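## Task

Take plates E07 and E70 out of plate hotel H1 and drop them into the waste bin WASTE, which has to be standing upright at the end. All remaining plates must finish seated in their original slots. Anything held in place only by the robot at the end does not count. Finish with the gripper open and the arm moved away.

## Robot and tools

Robot: one Doosan M1013 six-joint arm carrying a Robotiq 2F-140 two-finger gripper. There is only one arm, so every command row describes that single arm plus its gripper.

Frames: the state line reports end_effector_position (metres) and end_effector_quat_wxyz in the scene frame. Its origin is on the table top straight under the arm base, +z is up, and +y is to the left when facing along +x. The base may sit slightly tilted. The reported point lies between the closed finger pads; closed fingertips extend about 33 mm past it, open ones about 9 mm. Fingers point along the gripper's +z and open along its y. Closing pushes the tips roughly 24 mm further out, so leave room above surfaces. Reported hand position can be off, more so at long reach. Joint positions (rad) and velocities (rad/s) are listed in joint order.

execute_actions(actions): a list holding one action (or empty, which just returns state and images from cam_head_left and cam_head_right, 672x504 each). An action may have "rows", "steps" and "until". "rows" is 1 to 15 rows, each applied for one control step of 1/30 s. Each row is 9 numbers in [-1, 1], in this order: arm/djoint_1 (waist), arm/djoint_2 (shoulder), arm/djoint_3 (elbow), arm/djoint_4 (forearm roll), arm/djoint_5 (wrist pitch), arm/djoint_6 (wrist roll), gripper/position, gripper/force_limit, gripper/speed. The six joint numbers are offsets in joint space, measured from the angles last reported at the start of the action (not from the previous row), scaled so 1.0 equals 1.398 rad for waist and shoulder, 2.097 rad for the elbow, 2.622 rad for the three wrist joints. Stated joint ranges: elbow -2.792 to 2.792 rad, all others -6.283 to 6.283. A request more than 0.010 rad beyond a limit is rejected; otherwise a joint is stopped at its true end and the result may say "joint sent to its limit" (absence of that line proves nothing).

Gripper numbers are absolute commands, not offsets. position: +1 fully open (140 mm), pads touch near -0.8, -1 closes until blocked. force_limit: -1 about 14 N, 0 about 60 N, +1 about 107 N (parts up to 40 mm wide). speed: -1 about 30 mm/s, 0 about 140, +1 about 250. position_measured is in counts: 3 open, 230 pads together, not linear.

"steps": 1 to 450 control steps, at least as many as rows, default 15. After the last row the arm keeps heading to that row's target and the gripper keeps its command, so allow enough steps for long moves; an action cut short does not reliably finish, so send the remainder next call. Joint target speed is capped (2.09 rad/s waist and shoulder, 3.14 elbow, 3.93 wrists, 0.3 s ramp, joints synchronised); targets stay within 0.456 / 0.683 / 0.854 rad of measured angles and are scaled back if they would place the gripper over 70 mm away, so big moves need several calls. "joint command not followed" means the clearance check altered or dropped targets; the arm then rests until new rows arrive.

"until": stops the action at the first step where all conditions hold (the robot may still be moving). Only the scanner can be named, with fields code (e.g. "e07", "no_read") or reads; numbers need a comparison like [">=", 2]; strings may use ["=", ...] or ["!=", ...]. Any unknown name or out-of-range value rejects the whole call.

zoom_image(camera, region): camera is cam_head_left or cam_head_right; region [x0, y0, x1, y1] in pixels of that camera's last image, origin top-left, at most 504x504. read_manual(section) returns only licence texts. finished_scene(scene) ends the current scene by its number, irreversibly, after the robot holds the last command; it reports success and gives the next task. Replying without any tool call ends everything.

Gripping: close with position -1 and confirm object_status 2. Codes: 0 moving, 1 blocked while opening, 2 blocked while closing, 3 reached target or pads met (thin items may still be held). To squeeze harder while at 2, raise force_limit and alter position slightly (-1 to -0.98 or back).

Scene: hotel H1 has 6 slots, slot 1 lowest; each plate's ID label is on its front. A plate is home when flat on its shelf, short end forward, pushed fully against the back stop; releasing it far short can make it tip off. IDs can also be read by laying a plate flat in nest RD with well A1 in the corner marked A1; the fixed scanner beside RD reports code (lower case, never wrong) and reads (count of no_read-to-ID changes). Well A1 is at the labelled short end, in the corner opposite the labelled long side. WASTE is loose, must stay upright, and a plate may be released only once entirely inside it. Occasional brief tugs on held parts or pushes on loose objects can occur.

Avoid: knocking anything off the table (ends the scene). Contact torque reaching a joint's load limit (waist and shoulder 319, elbow 150, wrists 42.3 N m, held weight included) or an external force of 144 N halts the arm for 10 s, drops the rest of the call and lets it yield. Holding loads heats motors; a MOTOR HOT warning precedes an OVER-TEMPERATURE FAULT that brakes the arm until cool. Drops, slips, slams and hard hits or pushes are penalised; move smoothly and efficiently. The robot keeps holding the last command while you think.

Each tool is called after ">>>" as name([rows], argument=value, ...), one row to a line, values as JSON.

## Session

I'll start by looking at the current state.

>>> execute_actions(actions=[])

Scene clock: 0.00 s.
end_effector_position=(+0.0273, -0.3998, +0.1239) position_measured=3 object_status=3 end_effector_quat_wxyz=(+0.579, +0.141, +0.775, +0.212) end_effector_velocity=(-0.000, -0.000, +0.000) end_effector_angular_velocity=(-0.000, -0.000, +0.000)
Joint positions: [-2.163  0.604  2.197  0.74   1.585  2.332]
Joint velocities: [-0.    -0.    -0.001  0.     0.001  0.   ]
scanner: code=no_read reads=0

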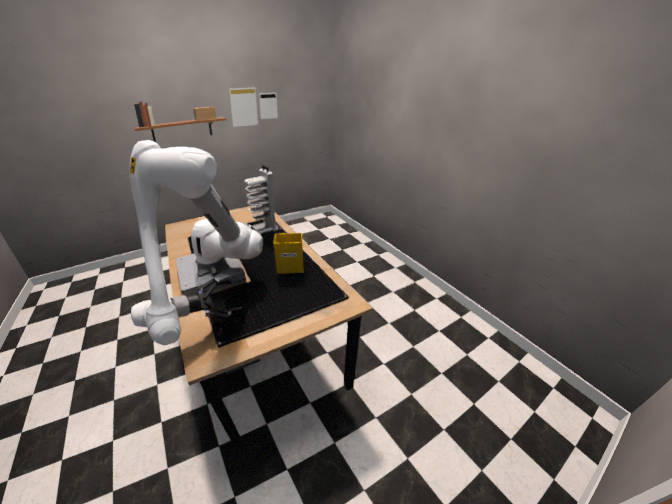

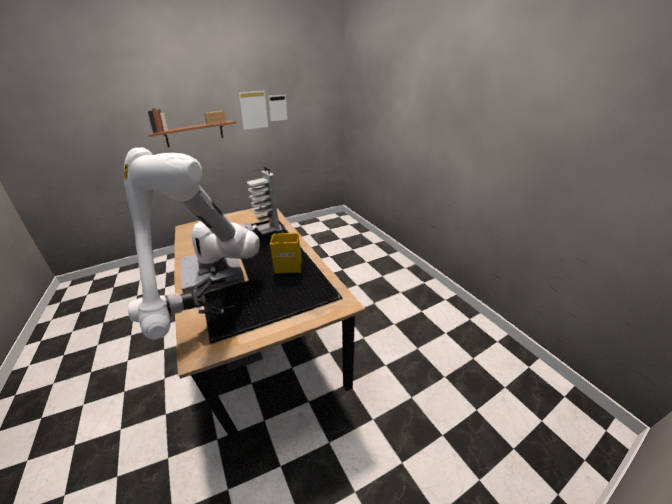

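>>> zoom_image(camera="cam_head_left", region=[220, 150, 320, 290])

>>> zoom_image(camera="cam_head_right", region=[220, 150, 320, 290])

Region (220, 150, 320, 290) of cam_head_left's 672x504 image, scaled by 3.600, with more detail than that image has; it fills the left 360 columns of this view, and the rest is white.

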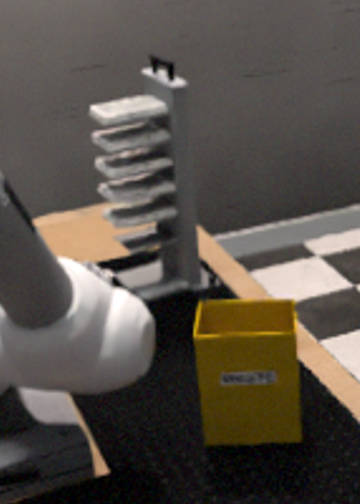

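Region (220, 150, 320, 290) of cam_head_right's 672x504 image, scaled by 3.600, with more detail than that image has; it fills the left 360 columns of this view, and the rest is white.

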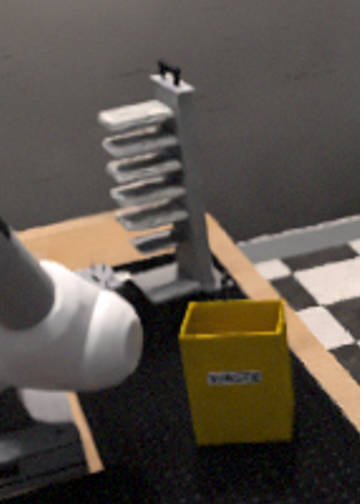

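>>> zoom_image(camera="cam_head_left", region=[238, 160, 288, 240])

>>> zoom_image(camera="cam_head_right", region=[238, 160, 288, 240])

Region (238, 160, 288, 240) of cam_head_left's 672x504 image, scaled by 6.300, with more detail than that image has; it fills the left 315 columns of this view, and the rest is white.

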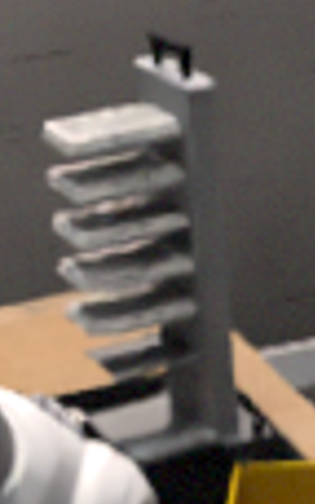

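Region (238, 160, 288, 240) of cam_head_right's 672x504 image, scaled by 6.300, with more detail than that image has; it fills the left 315 columns of this view, and the rest is white.

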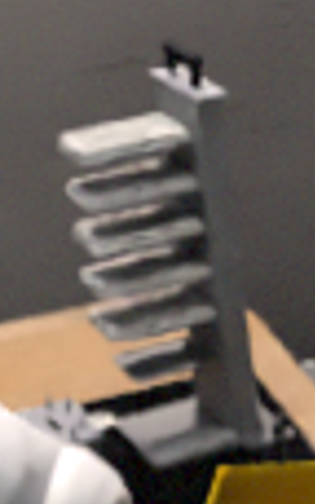

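>>> execute_actions([
  {"rows": [[0.93, -0.6466, 0.049, 0.19, -0.61, -0.267, 1, 0, 0]], "steps": 45},
])

Scene clock: 34.60 s.
end_effector_position=(+0.4139, -0.4771, +0.4380) position_measured=3 object_status=3 end_effector_quat_wxyz=(+0.099, -0.378, +0.753, -0.530) end_effector_velocity=(+0.020, +0.024, +0.017) end_effector_angular_velocity=(-0.040, -0.006, +0.034)
Joint positions: [-0.863 -0.3    2.3    1.238 -0.014  1.632]
Joint velocities: [ 0.07  -0.023  0.003  0.009 -0.044 -0.012]
scanner: code=no_read reads=0

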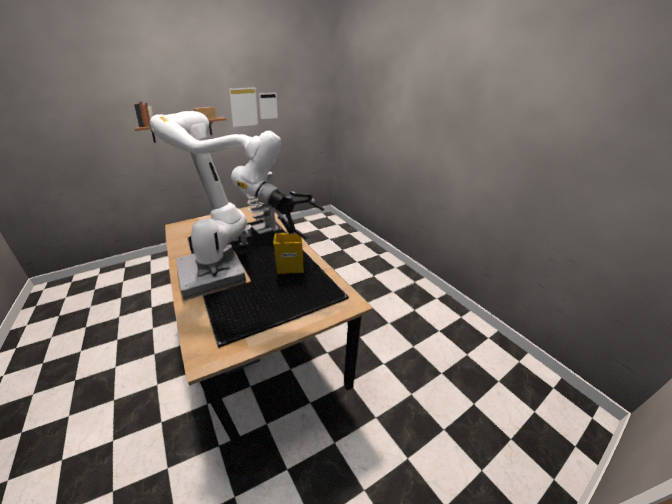

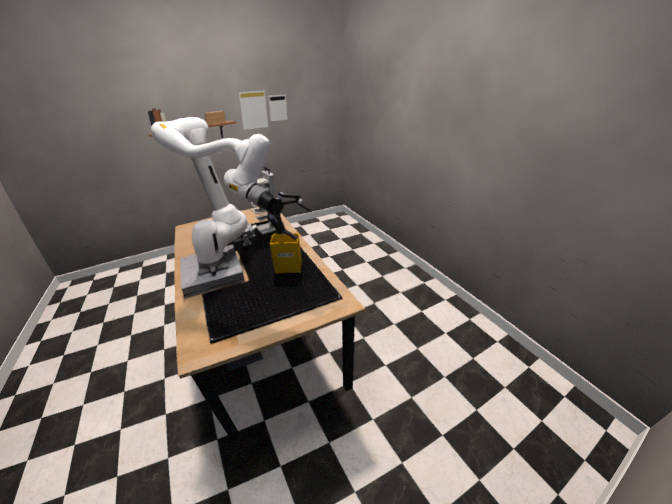

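>>> execute_actions([
  {"rows": [[0.93, 0, 0, 0.171, -0.6236, -0.25, 1, 0, 0]], "steps": 40},
])

Scene clock: 40.77 s.
end_effector_position=(+0.3807, -0.1640, +0.5525) position_measured=3 object_status=3 end_effector_quat_wxyz=(-0.253, -0.448, +0.581, -0.630) end_effector_velocity=(-0.001, -0.000, +0.001) end_effector_angular_velocity=(-0.001, -0.000, -0.002)
Joint positions: [ 0.437 -0.3    2.3    1.686 -1.648  0.977]
Joint velocities: [-0.    -0.    -0.001  0.    -0.002 -0.   ]
scanner: code=no_read reads=0

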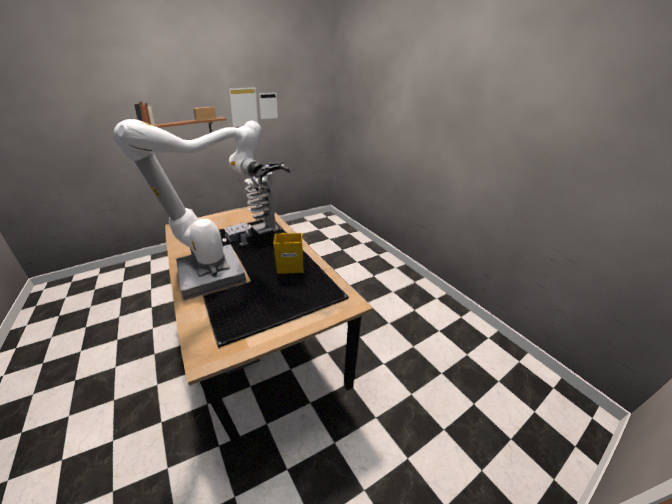

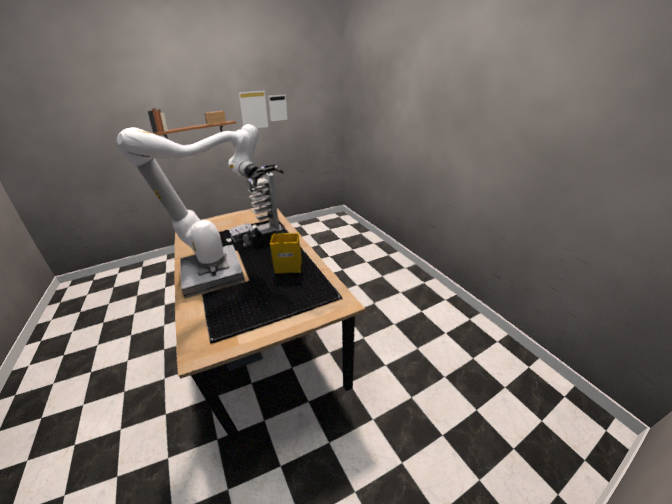

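>>> zoom_image(camera="cam_head_left", region=[210, 205, 290, 255])

>>> zoom_image(camera="cam_head_right", region=[210, 205, 290, 255])

Region (210, 205, 290, 255) of cam_head_left's 672x504 image, scaled by 6.300, with more detail than that image has; it fills the top 315 rows of this view, and the rest is white.

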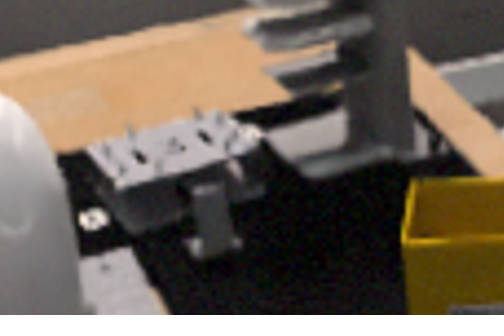

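Region (210, 205, 290, 255) of cam_head_right's 672x504 image, scaled by 6.300, with more detail than that image has; it fills the top 315 rows of this view, and the rest is white.

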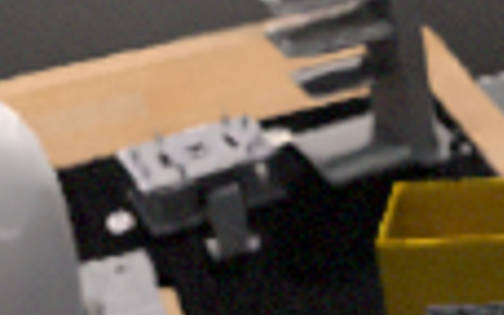

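>>> execute_actions([
  {"rows": [[0.936, 0.12, 0.03, 0, 0, 0, 1, 0, 0]], "steps": 40},
])

Scene clock: 51.17 s.
end_effector_position=(+0.2585, +0.3473, +0.4773) position_measured=3 object_status=3 end_effector_quat_wxyz=(-0.103, +0.715, -0.118, +0.681) end_effector_velocity=(-0.154, +0.115, -0.008) end_effector_angular_velocity=(-0.023, -0.004, +0.440)
Joint positions: [ 1.731 -0.133  2.362  1.686 -1.648  0.977]
Joint velocities: [ 0.44   0.019  0.007  0.001  0.001 -0.   ]
scanner: code=no_read reads=0

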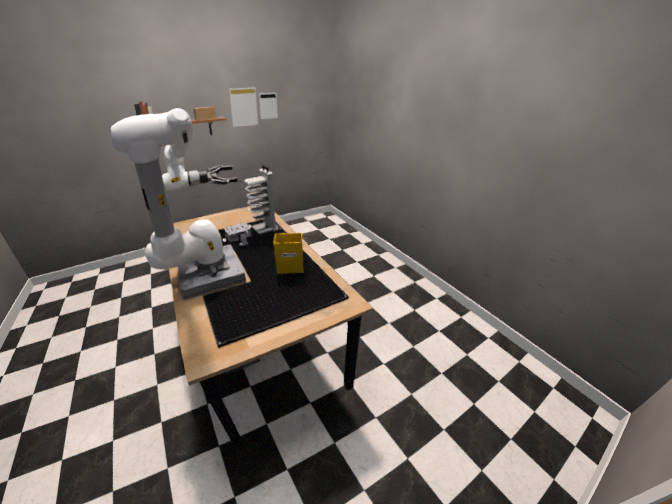

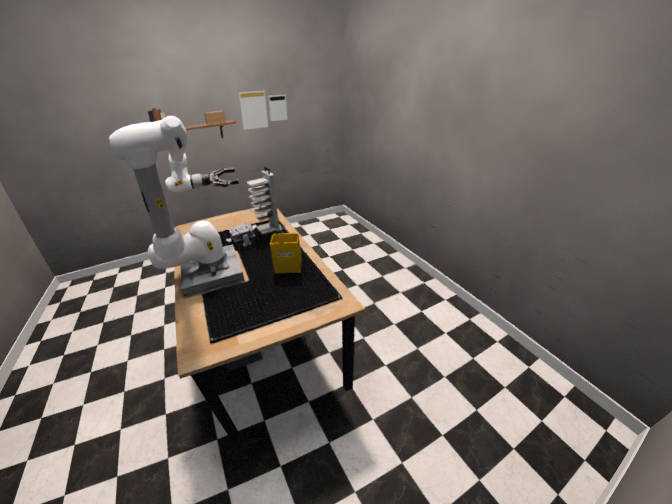

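>>> execute_actions([
  {"rows": [[0.0104, 0.1596, 0.0465, -0.0022, 0.0014, 0.0023, 1, 0, 0]], "steps": 24},
])

>>> zoom_image(camera="cam_head_left", region=[195, 160, 285, 240])

>>> zoom_image(camera="cam_head_right", region=[195, 160, 285, 240])

Scene clock: 53.43 s.
end_effector_position=(+0.2520, +0.3589, +0.3730) position_measured=3 object_status=3 end_effector_quat_wxyz=(-0.001, +0.709, -0.001, +0.705) end_effector_velocity=(-0.000, +0.000, -0.000) end_effector_angular_velocity=(+0.000, +0.001, +0.001)
Joint positions: [ 1.746  0.091  2.46   1.68  -1.645  0.983]
Joint velocities: [ 0.     0.    -0.    -0.     0.001  0.   ]
scanner: code=no_read reads=0

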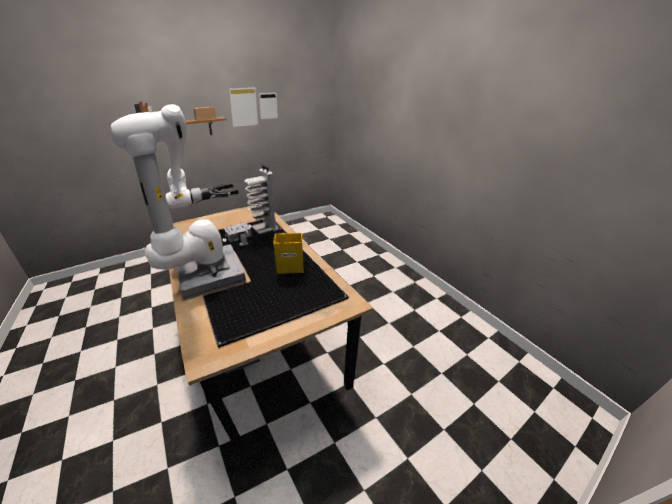

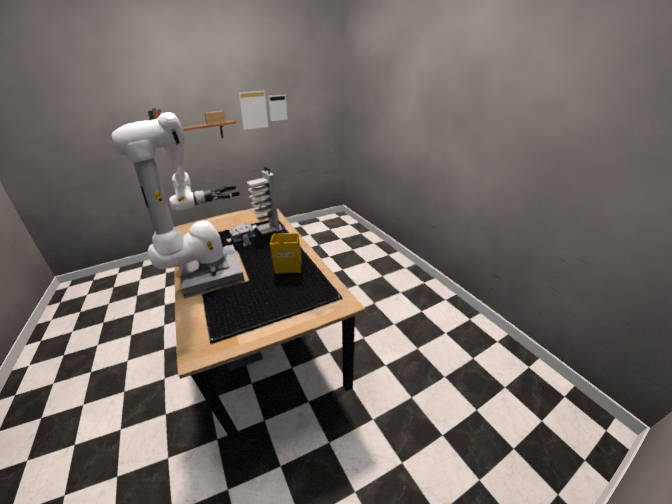

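Region (195, 160, 285, 240) of cam_head_left's 672x504 image, scaled by 5.600, with more detail than that image has.

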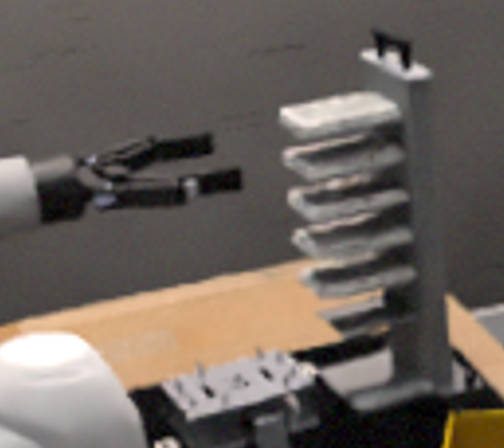

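Region (195, 160, 285, 240) of cam_head_right's 672x504 image, scaled by 5.600, with more detail than that image has.

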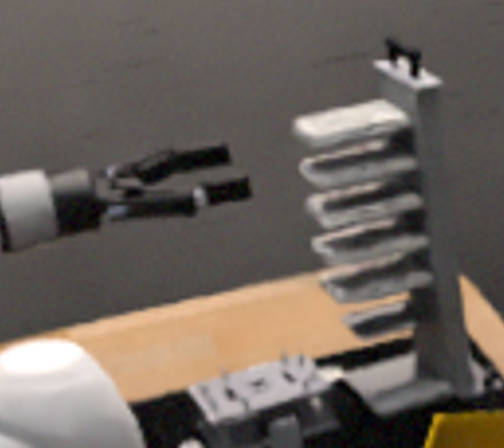

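>>> execute_actions([
  {"rows": [[-0.0466, 0.0718, -0.0688, -0.0224, 0.0113, -0.0173, 1, 0, 0]], "steps": 20},
])

>>> zoom_image(camera="cam_head_left", region=[205, 160, 285, 220])

>>> zoom_image(camera="cam_head_right", region=[205, 160, 285, 220])

Scene clock: 64.60 s.
end_effector_position=(+0.2702, +0.4449, +0.3802) position_measured=3 object_status=3 end_effector_quat_wxyz=(-0.002, +0.708, -0.002, +0.707) end_effector_velocity=(+0.000, -0.001, +0.000) end_effector_angular_velocity=(-0.000, -0.001, -0.001)
Joint positions: [ 1.681  0.191  2.316  1.621 -1.615  0.937]
Joint velocities: [-0.     0.     0.001  0.    -0.001  0.001]
scanner: code=no_read reads=0

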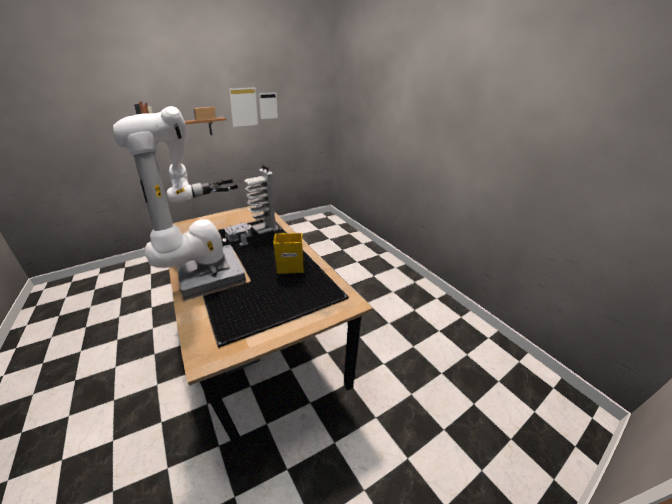

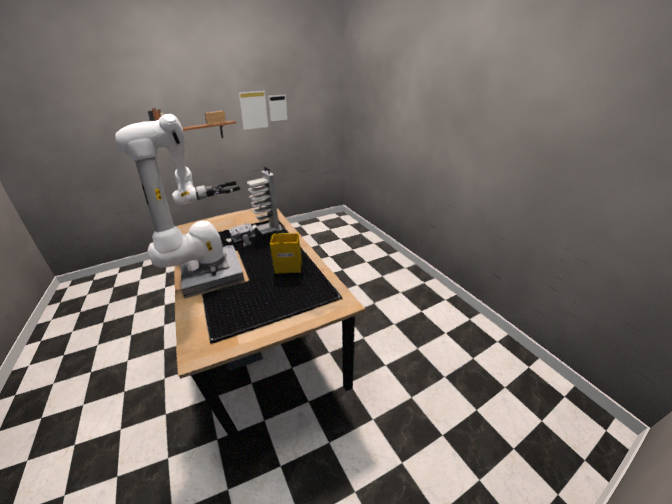

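Region (205, 160, 285, 220) of cam_head_left's 672x504 image, scaled by 6.300, with more detail than that image has; it fills the top 378 rows of this view, and the rest is white.

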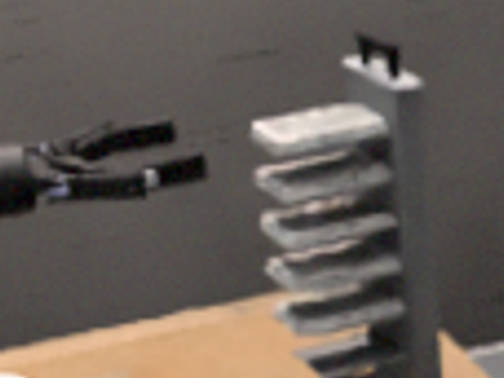

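Region (205, 160, 285, 220) of cam_head_right's 672x504 image, scaled by 6.300, with more detail than that image has; it fills the top 378 rows of this view, and the rest is white.

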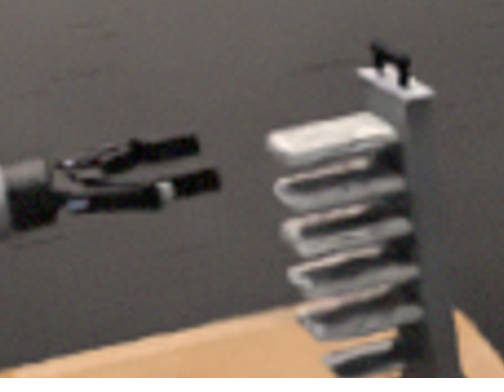

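>>> zoom_image(camera="cam_head_left", region=[244, 205, 284, 240])

>>> zoom_image(camera="cam_head_right", region=[248, 205, 288, 240])

Region (244, 205, 284, 240) of cam_head_left's 672x504 image, scaled by 12.600, with more detail than that image has; it fills the top 441 rows of this view, and the rest is white.

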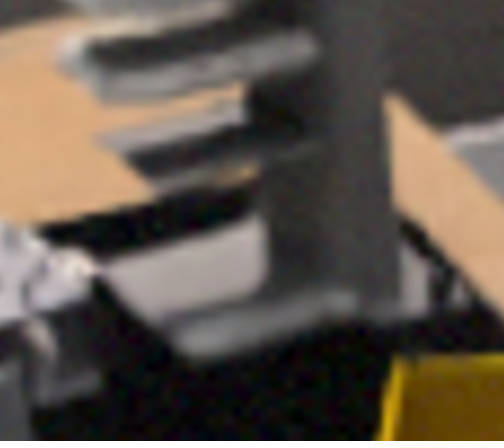

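Region (248, 205, 288, 240) of cam_head_right's 672x504 image, scaled by 12.600, with more detail than that image has; it fills the top 441 rows of this view, and the rest is white.

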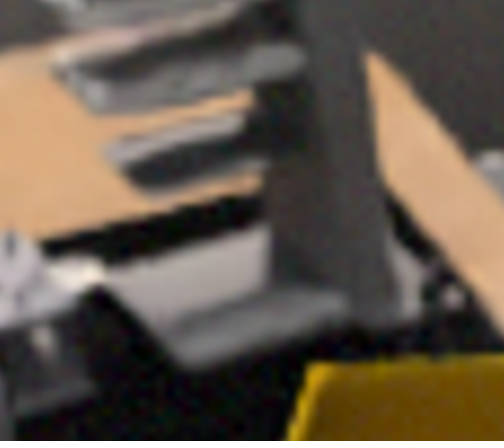

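>>> execute_actions([
  {"rows": [[-0.1121, -0.0338, 0.0297, -0.0733, 0.0524, 0.0082, 1, 0, 0]], "steps": 22},
])

>>> zoom_image(camera="cam_head_left", region=[220, 162, 280, 207])

>>> zoom_image(camera="cam_head_right", region=[220, 162, 280, 207])

Scene clock: 80.43 s.
end_effector_position=(+0.3364, +0.4403, +0.3798) position_measured=3 object_status=3 end_effector_quat_wxyz=(-0.030, +0.707, +0.026, +0.706) end_effector_velocity=(-0.000, +0.000, -0.000) end_effector_angular_velocity=(-0.001, -0.000, +0.001)
Joint positions: [ 1.524  0.144  2.378  1.429 -1.478  0.959]
Joint velocities: [ 0.    -0.     0.    -0.001  0.    -0.   ]
scanner: code=no_read reads=0

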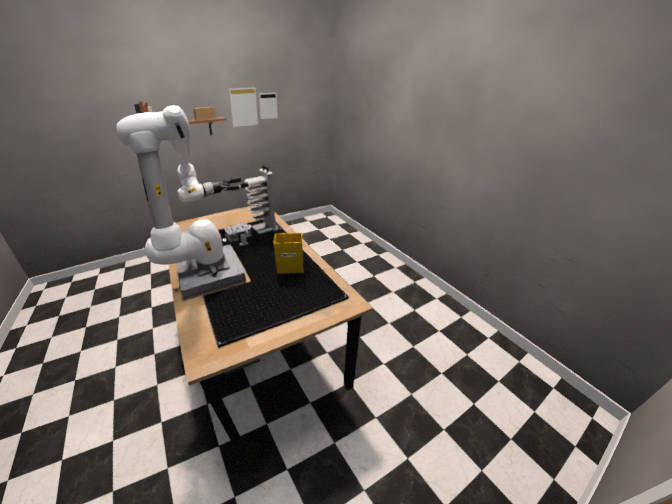

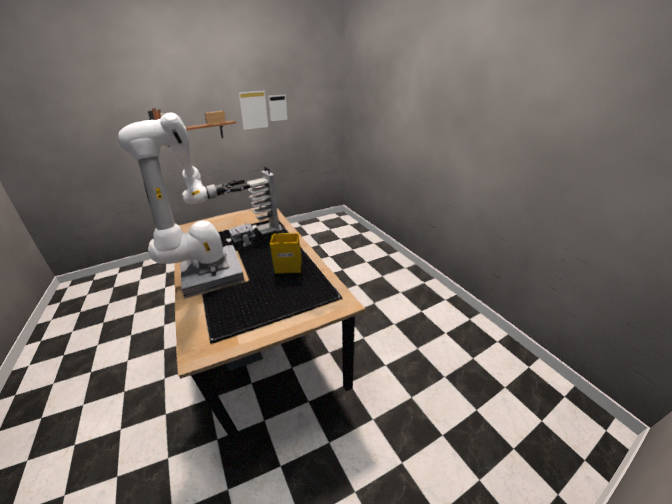

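Region (220, 162, 280, 207) of cam_head_left's 672x504 image, scaled by 8.400, with more detail than that image has; it fills the top 378 rows of this view, and the rest is white.

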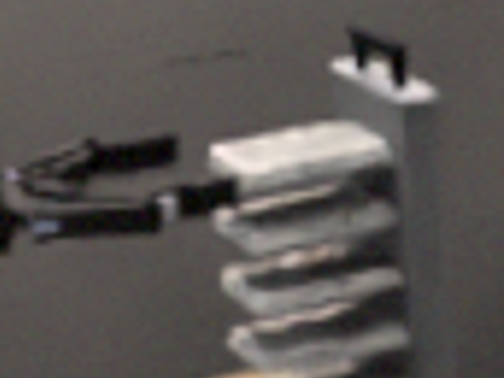

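Region (220, 162, 280, 207) of cam_head_right's 672x504 image, scaled by 8.400, with more detail than that image has; it fills the top 378 rows of this view, and the rest is white.

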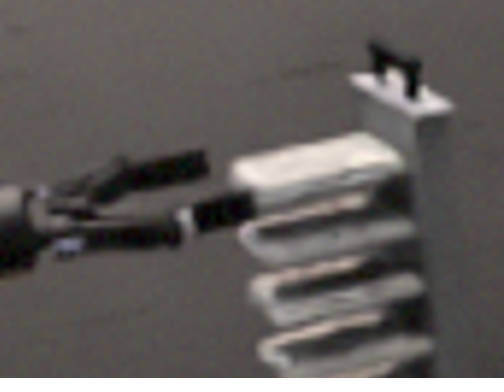

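>>> execute_actions([
  {"rows": [[-0.0492, 0.0076, -0.0152, -0.0083, 0.0078, -0.0072, 1, 0, 0]], "steps": 18},
])

>>> zoom_image(camera="cam_head_left", region=[220, 162, 280, 207])

>>> zoom_image(camera="cam_head_right", region=[220, 162, 280, 207])

Scene clock: 98.30 s.
end_effector_position=(+0.3423, +0.4386, +0.3811) position_measured=3 object_status=3 end_effector_quat_wxyz=(-0.024, +0.707, +0.020, +0.706) end_effector_velocity=(+0.000, +0.001, +0.001) end_effector_angular_velocity=(+0.002, +0.001, +0.001)
Joint positions: [ 1.511  0.146  2.37   1.433 -1.479  0.954]
Joint velocities: [ 0.    -0.    -0.002 -0.     0.001 -0.   ]
FORCE FAULT: contact force on the arm reached its limit, and the arm stopped for 10 seconds. The contact can be on any part of the arm, not only on its tool. The arm's remaining commands of this call were not run. The arm holds still and accepts commands again. Move the arm away from the contact; if what it grips holds it there, let go first. Pushing or pulling that hard again can fault the arm again.
scanner: code=no_read reads=0

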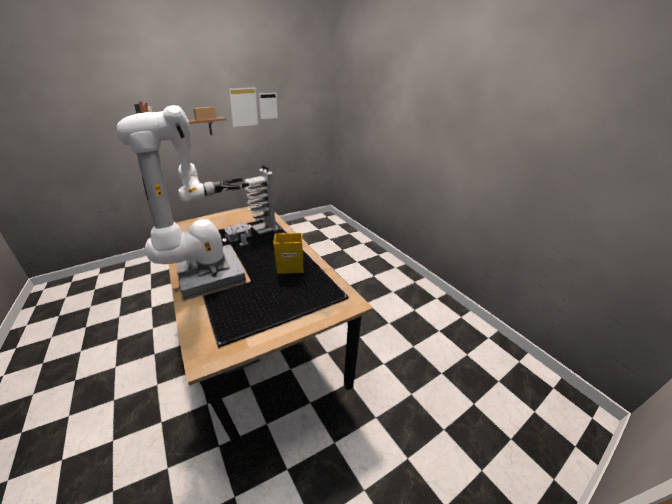

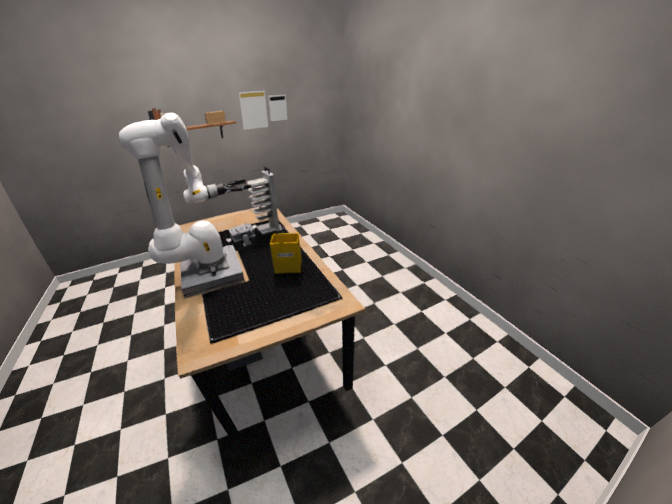

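Region (220, 162, 280, 207) of cam_head_left's 672x504 image, scaled by 8.400, with more detail than that image has; it fills the top 378 rows of this view, and the rest is white.

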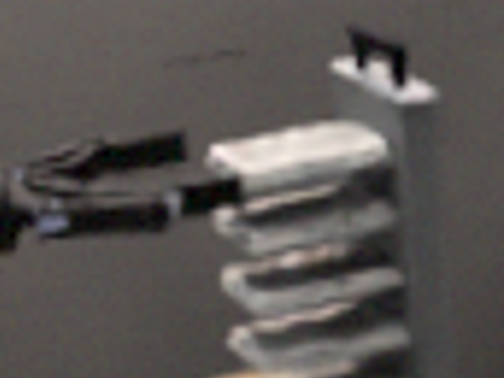

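Region (220, 162, 280, 207) of cam_head_right's 672x504 image, scaled by 8.400, with more detail than that image has; it fills the top 378 rows of this view, and the rest is white.

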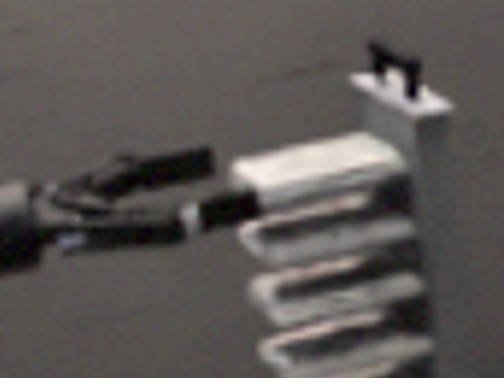

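>>> execute_actions([
  {"rows": [[0.0181, -0.0495, 0.0167, 0.0157, -0.0094, -0.015, 1, 0, 0]], "steps": 18},
])

>>> zoom_image(camera="cam_head_left", region=[220, 162, 280, 207])

>>> zoom_image(camera="cam_head_right", region=[220, 162, 280, 207])

Scene clock: 102.83 s.
end_effector_position=(+0.3301, +0.4039, +0.3974) position_measured=3 object_status=3 end_effector_quat_wxyz=(-0.016, +0.707, +0.013, +0.707) end_effector_velocity=(-0.000, +0.001, +0.000) end_effector_angular_velocity=(+0.001, -0.000, +0.001)
Joint positions: [ 1.537  0.077  2.405  1.474 -1.504  0.915]
Joint velocities: [ 0.     0.001 -0.002 -0.001  0.    -0.   ]
scanner: code=no_read reads=0

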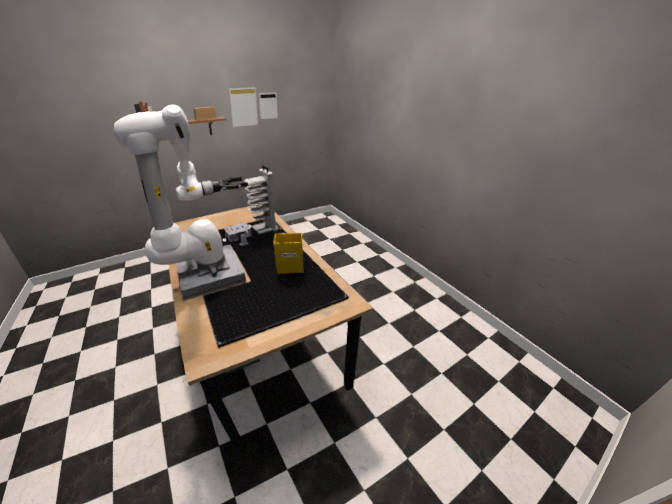

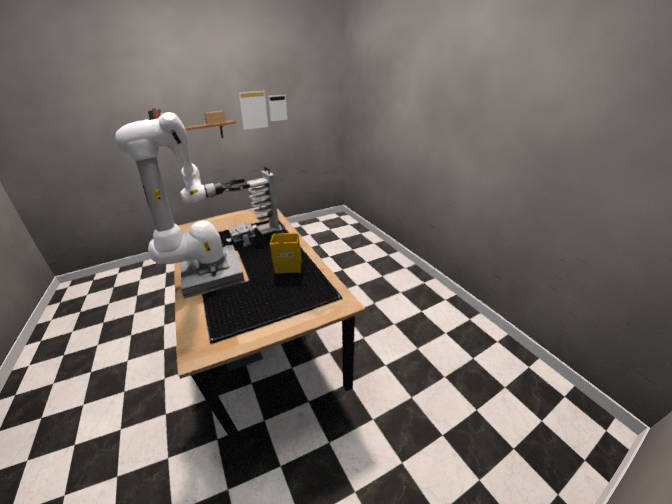

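Region (220, 162, 280, 207) of cam_head_left's 672x504 image, scaled by 8.400, with more detail than that image has; it fills the top 378 rows of this view, and the rest is white.

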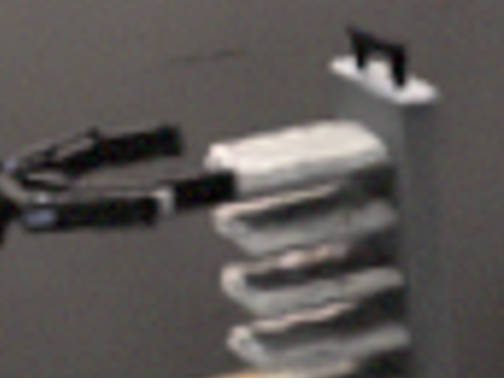

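Region (220, 162, 280, 207) of cam_head_right's 672x504 image, scaled by 8.400, with more detail than that image has; it fills the top 378 rows of this view, and the rest is white.

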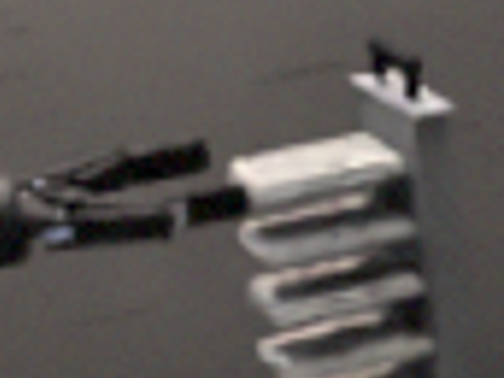

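>>> execute_actions([
  {"rows": [[-0.0584, 0.0013, -0.0018, -0.0245, 0.019, 0.0016, 1, 0, 0]], "steps": 18},
])

>>> zoom_image(camera="cam_head_left", region=[220, 162, 280, 207])

>>> zoom_image(camera="cam_head_right", region=[220, 162, 280, 207])

Scene clock: 106.50 s.
end_effector_position=(+0.3624, +0.4047, +0.3976) position_measured=3 object_status=3 end_effector_quat_wxyz=(-0.015, +0.707, +0.013, +0.707) end_effector_velocity=(+0.000, +0.001, +0.000) end_effector_angular_velocity=(+0.001, -0.000, +0.001)
Joint positions: [ 1.455  0.079  2.402  1.41  -1.454  0.919]
Joint velocities: [-0.    -0.    -0.001 -0.001  0.001  0.   ]
scanner: code=no_read reads=0

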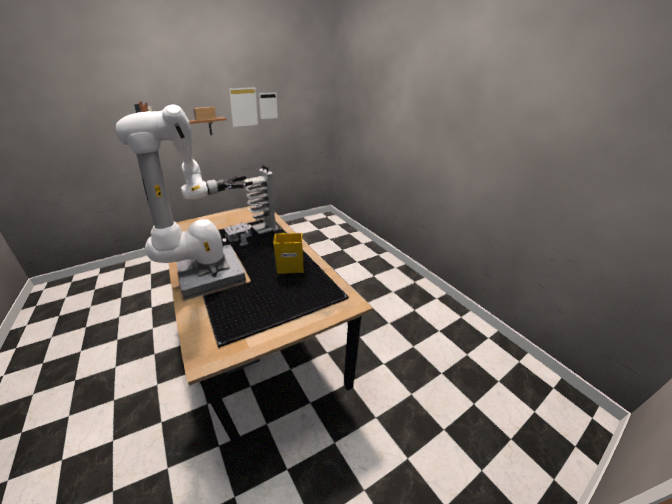

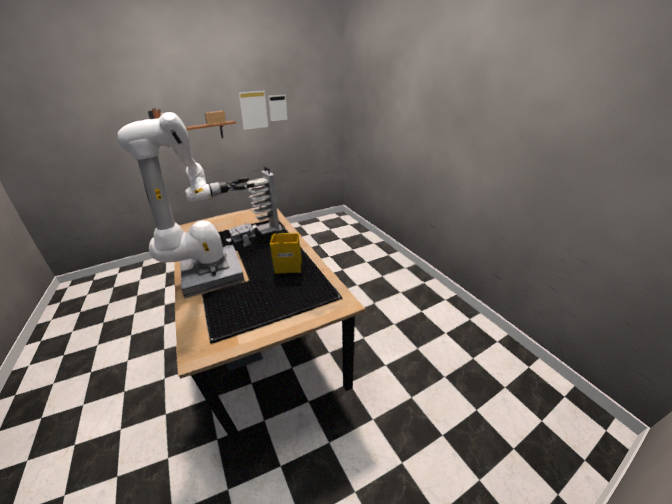

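Region (220, 162, 280, 207) of cam_head_left's 672x504 image, scaled by 8.400, with more detail than that image has; it fills the top 378 rows of this view, and the rest is white.

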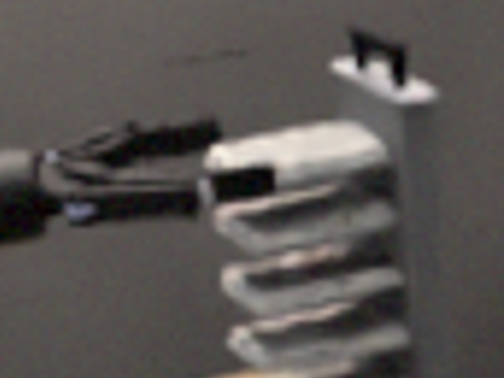

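Region (220, 162, 280, 207) of cam_head_right's 672x504 image, scaled by 8.400, with more detail than that image has; it fills the top 378 rows of this view, and the rest is white.

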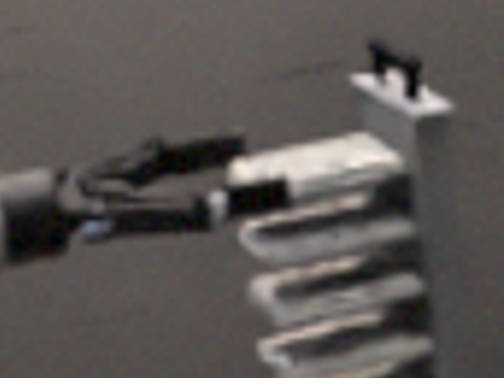

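>>> execute_actions([
  {"rows": [[0, 0, 0, 0, 0, 0, -1, -0.4, -0.3]], "steps": 24},
])

>>> zoom_image(camera="cam_head_left", region=[220, 162, 280, 207])

>>> zoom_image(camera="cam_head_right", region=[220, 162, 280, 207])

Scene clock: 109.50 s.
end_effector_position=(+0.3624, +0.4044, +0.3975) position_measured=91 object_status=2 end_effector_quat_wxyz=(-0.015, +0.707, +0.013, +0.707) end_effector_velocity=(+0.000, +0.001, +0.000) end_effector_angular_velocity=(+0.001, +0.001, +0.002)
Joint positions: [ 1.455  0.079  2.402  1.41  -1.454  0.919]
Joint velocities: [-0.    -0.    -0.001 -0.001  0.002 -0.   ]
scanner: code=no_read reads=0

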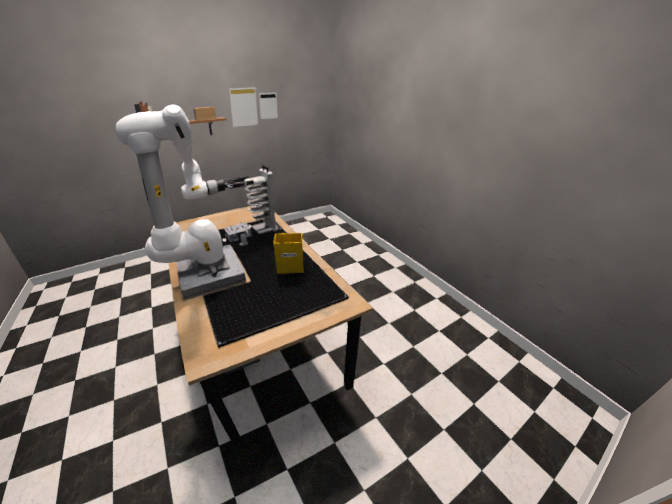

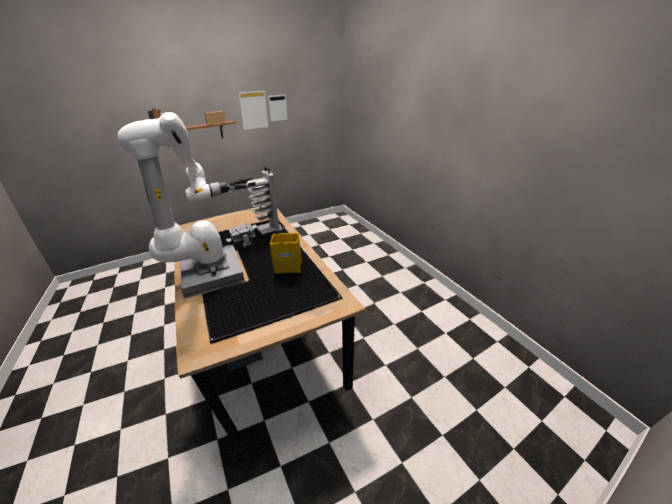

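Region (220, 162, 280, 207) of cam_head_left's 672x504 image, scaled by 8.400, with more detail than that image has; it fills the top 378 rows of this view, and the rest is white.

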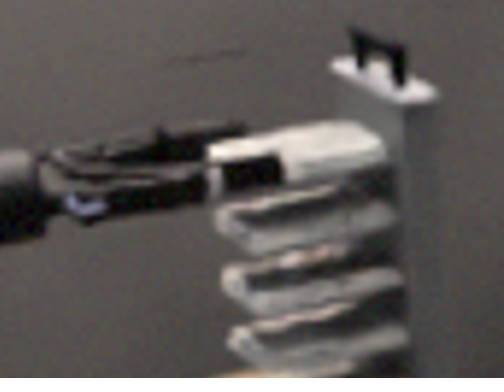

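Region (220, 162, 280, 207) of cam_head_right's 672x504 image, scaled by 8.400, with more detail than that image has; it fills the top 378 rows of this view, and the rest is white.

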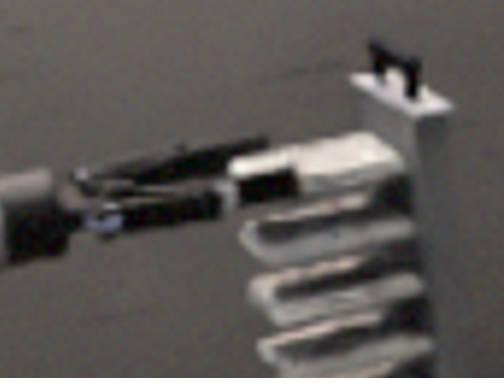

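>>> execute_actions([
  {"rows": [[0, -0.0031, 0.0024, 0, 0, 0, -0.98, -0.4, -0.3]], "steps": 12},
])

Scene clock: 113.50 s.
end_effector_position=(+0.3619, +0.4015, +0.3974) position_measured=98 object_status=0 end_effector_quat_wxyz=(-0.015, +0.707, +0.013, +0.706) end_effector_velocity=(-0.000, -0.000, -0.000) end_effector_angular_velocity=(-0.001, +0.000, +0.001)
Joint positions: [ 1.455  0.074  2.407  1.41  -1.454  0.919]
Joint velocities: [ 0.    -0.     0.001 -0.     0.001 -0.   ]
scanner: code=no_read reads=0

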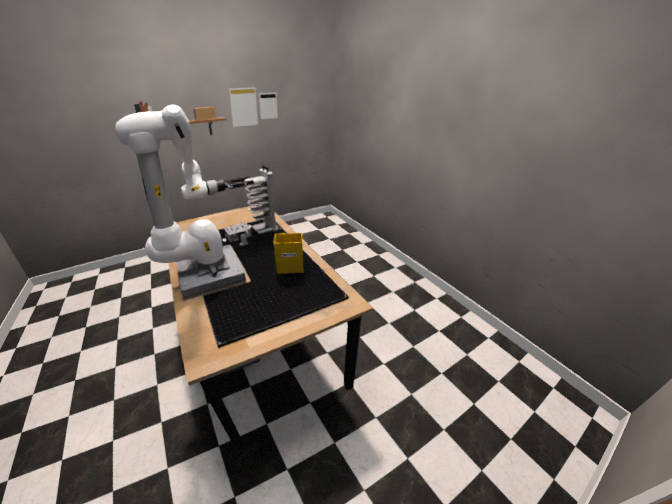

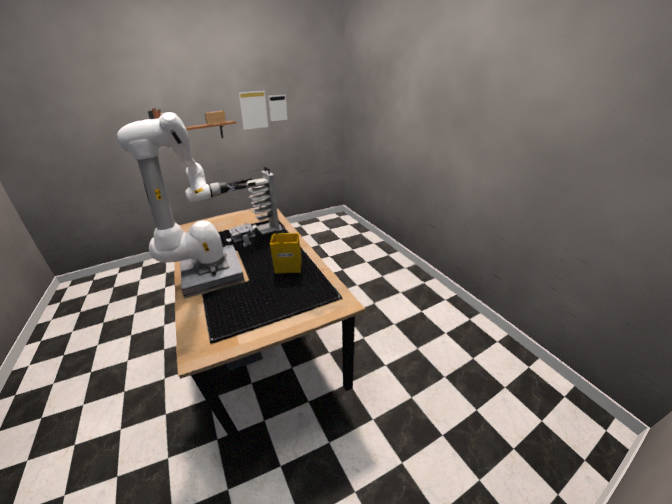

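>>> execute_actions([
  {"rows": [[0,0,0,0,0,0,-1,0.5,0],[0,0,0,0,0,0,-1,0.5,0],[0,0,0,0,0,0,-1,0.5,0],[0,0,0,0,0,0,-1,0.5,0],[0,0,0,0,0,0,-1,0.5,0],[0,-0.0075,0.0001,0,0,-0.0039,-1,0.5,0],[0,-0.0075,0.0001,0,0,-0.0039,-1,0.5,0],[0,-0.0075,0.0001,0,0,-0.0039,-1,0.5,0],[0,-0.0075,0.0001,0,0,-0.0039,-1,0.5,0],[0,-0.0075,0.0001,0,0,-0.0039,-1,0.5,0],[0,-0.0075,0.0001,0,0,-0.0039,-1,0.5,0],[0.113,-0.0099,0.0018,0.0477,-0.0367,-0.007,-1,0.5,0]], "steps": 30},
])

>>> zoom_image(camera="cam_head_left", region=[220, 162, 280, 207])

Scene clock: 132.73 s.
end_effector_position=(+0.3003, +0.3971, +0.4021) position_measured=107 object_status=2 end_effector_quat_wxyz=(-0.016, +0.707, +0.013, +0.707) end_effector_velocity=(-0.000, +0.000, -0.000) end_effector_angular_velocity=(+0.001, +0.001, +0.000)
Joint positions: [ 1.613  0.061  2.411  1.535 -1.55   0.901]
Joint velocities: [ 0.    -0.    -0.     0.     0.001  0.001]
scanner: code=no_read reads=0

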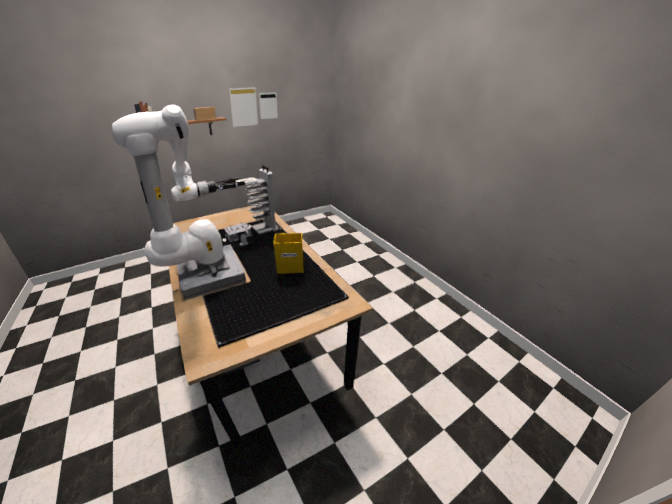

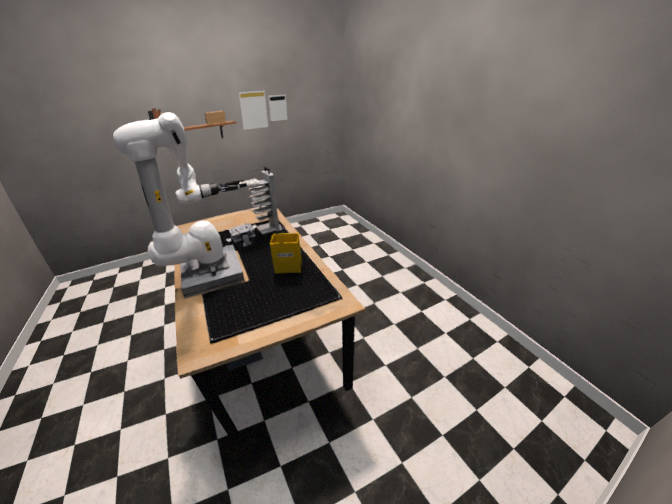

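Region (220, 162, 280, 207) of cam_head_left's 672x504 image, scaled by 8.400, with more detail than that image has; it fills the top 378 rows of this view, and the rest is white.

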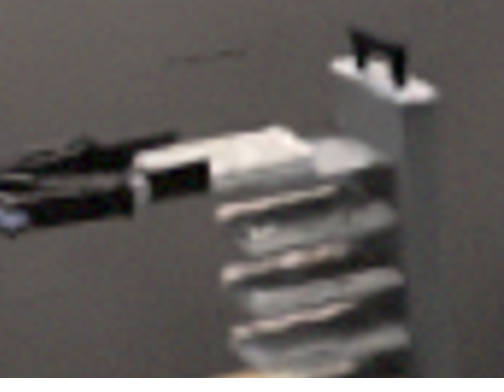

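>>> execute_actions([
  {"rows": [[0, -0.008, 0, 0, 0, -0.004, -1, 0.5, 0],[0, -0.008, 0, 0, 0, -0.004, -1, 0.5, 0],[0, -0.008, 0, 0, 0, -0.004, -1, 0.5, 0],[0.994, -0.0436, -0.1006, 0, 0, -0.103, -1, 0.5, 0]], "steps": 45},
])

Scene clock: 139.60 s.
end_effector_position=(-0.3067, +0.4523, +0.5148) position_measured=107 object_status=2 end_effector_quat_wxyz=(-0.408, +0.579, +0.396, +0.585) end_effector_velocity=(-0.420, -0.275, +0.027) end_effector_angular_velocity=(+0.010, -0.003, +0.902)
Joint positions: [ 2.785  0.002  2.21   1.535 -1.55   0.643]
Joint velocities: [ 0.903 -0.01  -0.044 -0.001 -0.001 -0.052]
scanner: code=no_read reads=0

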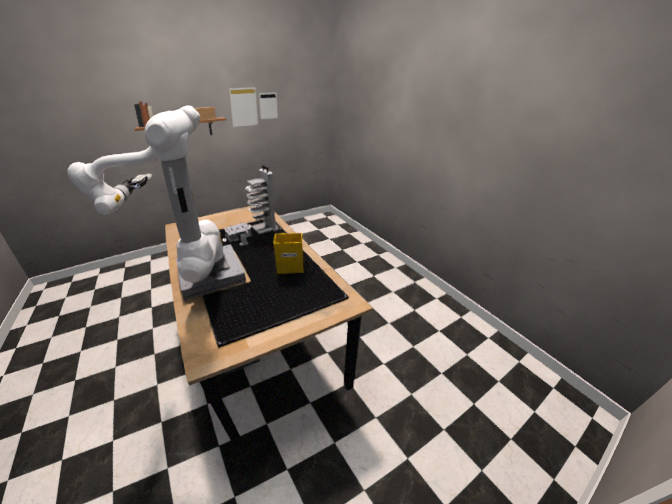

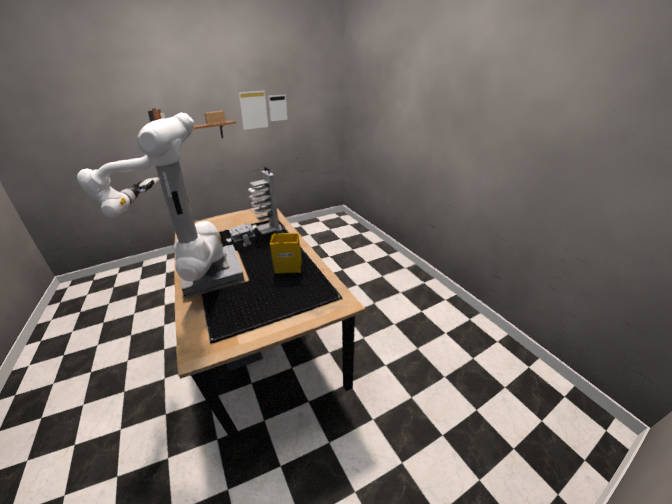

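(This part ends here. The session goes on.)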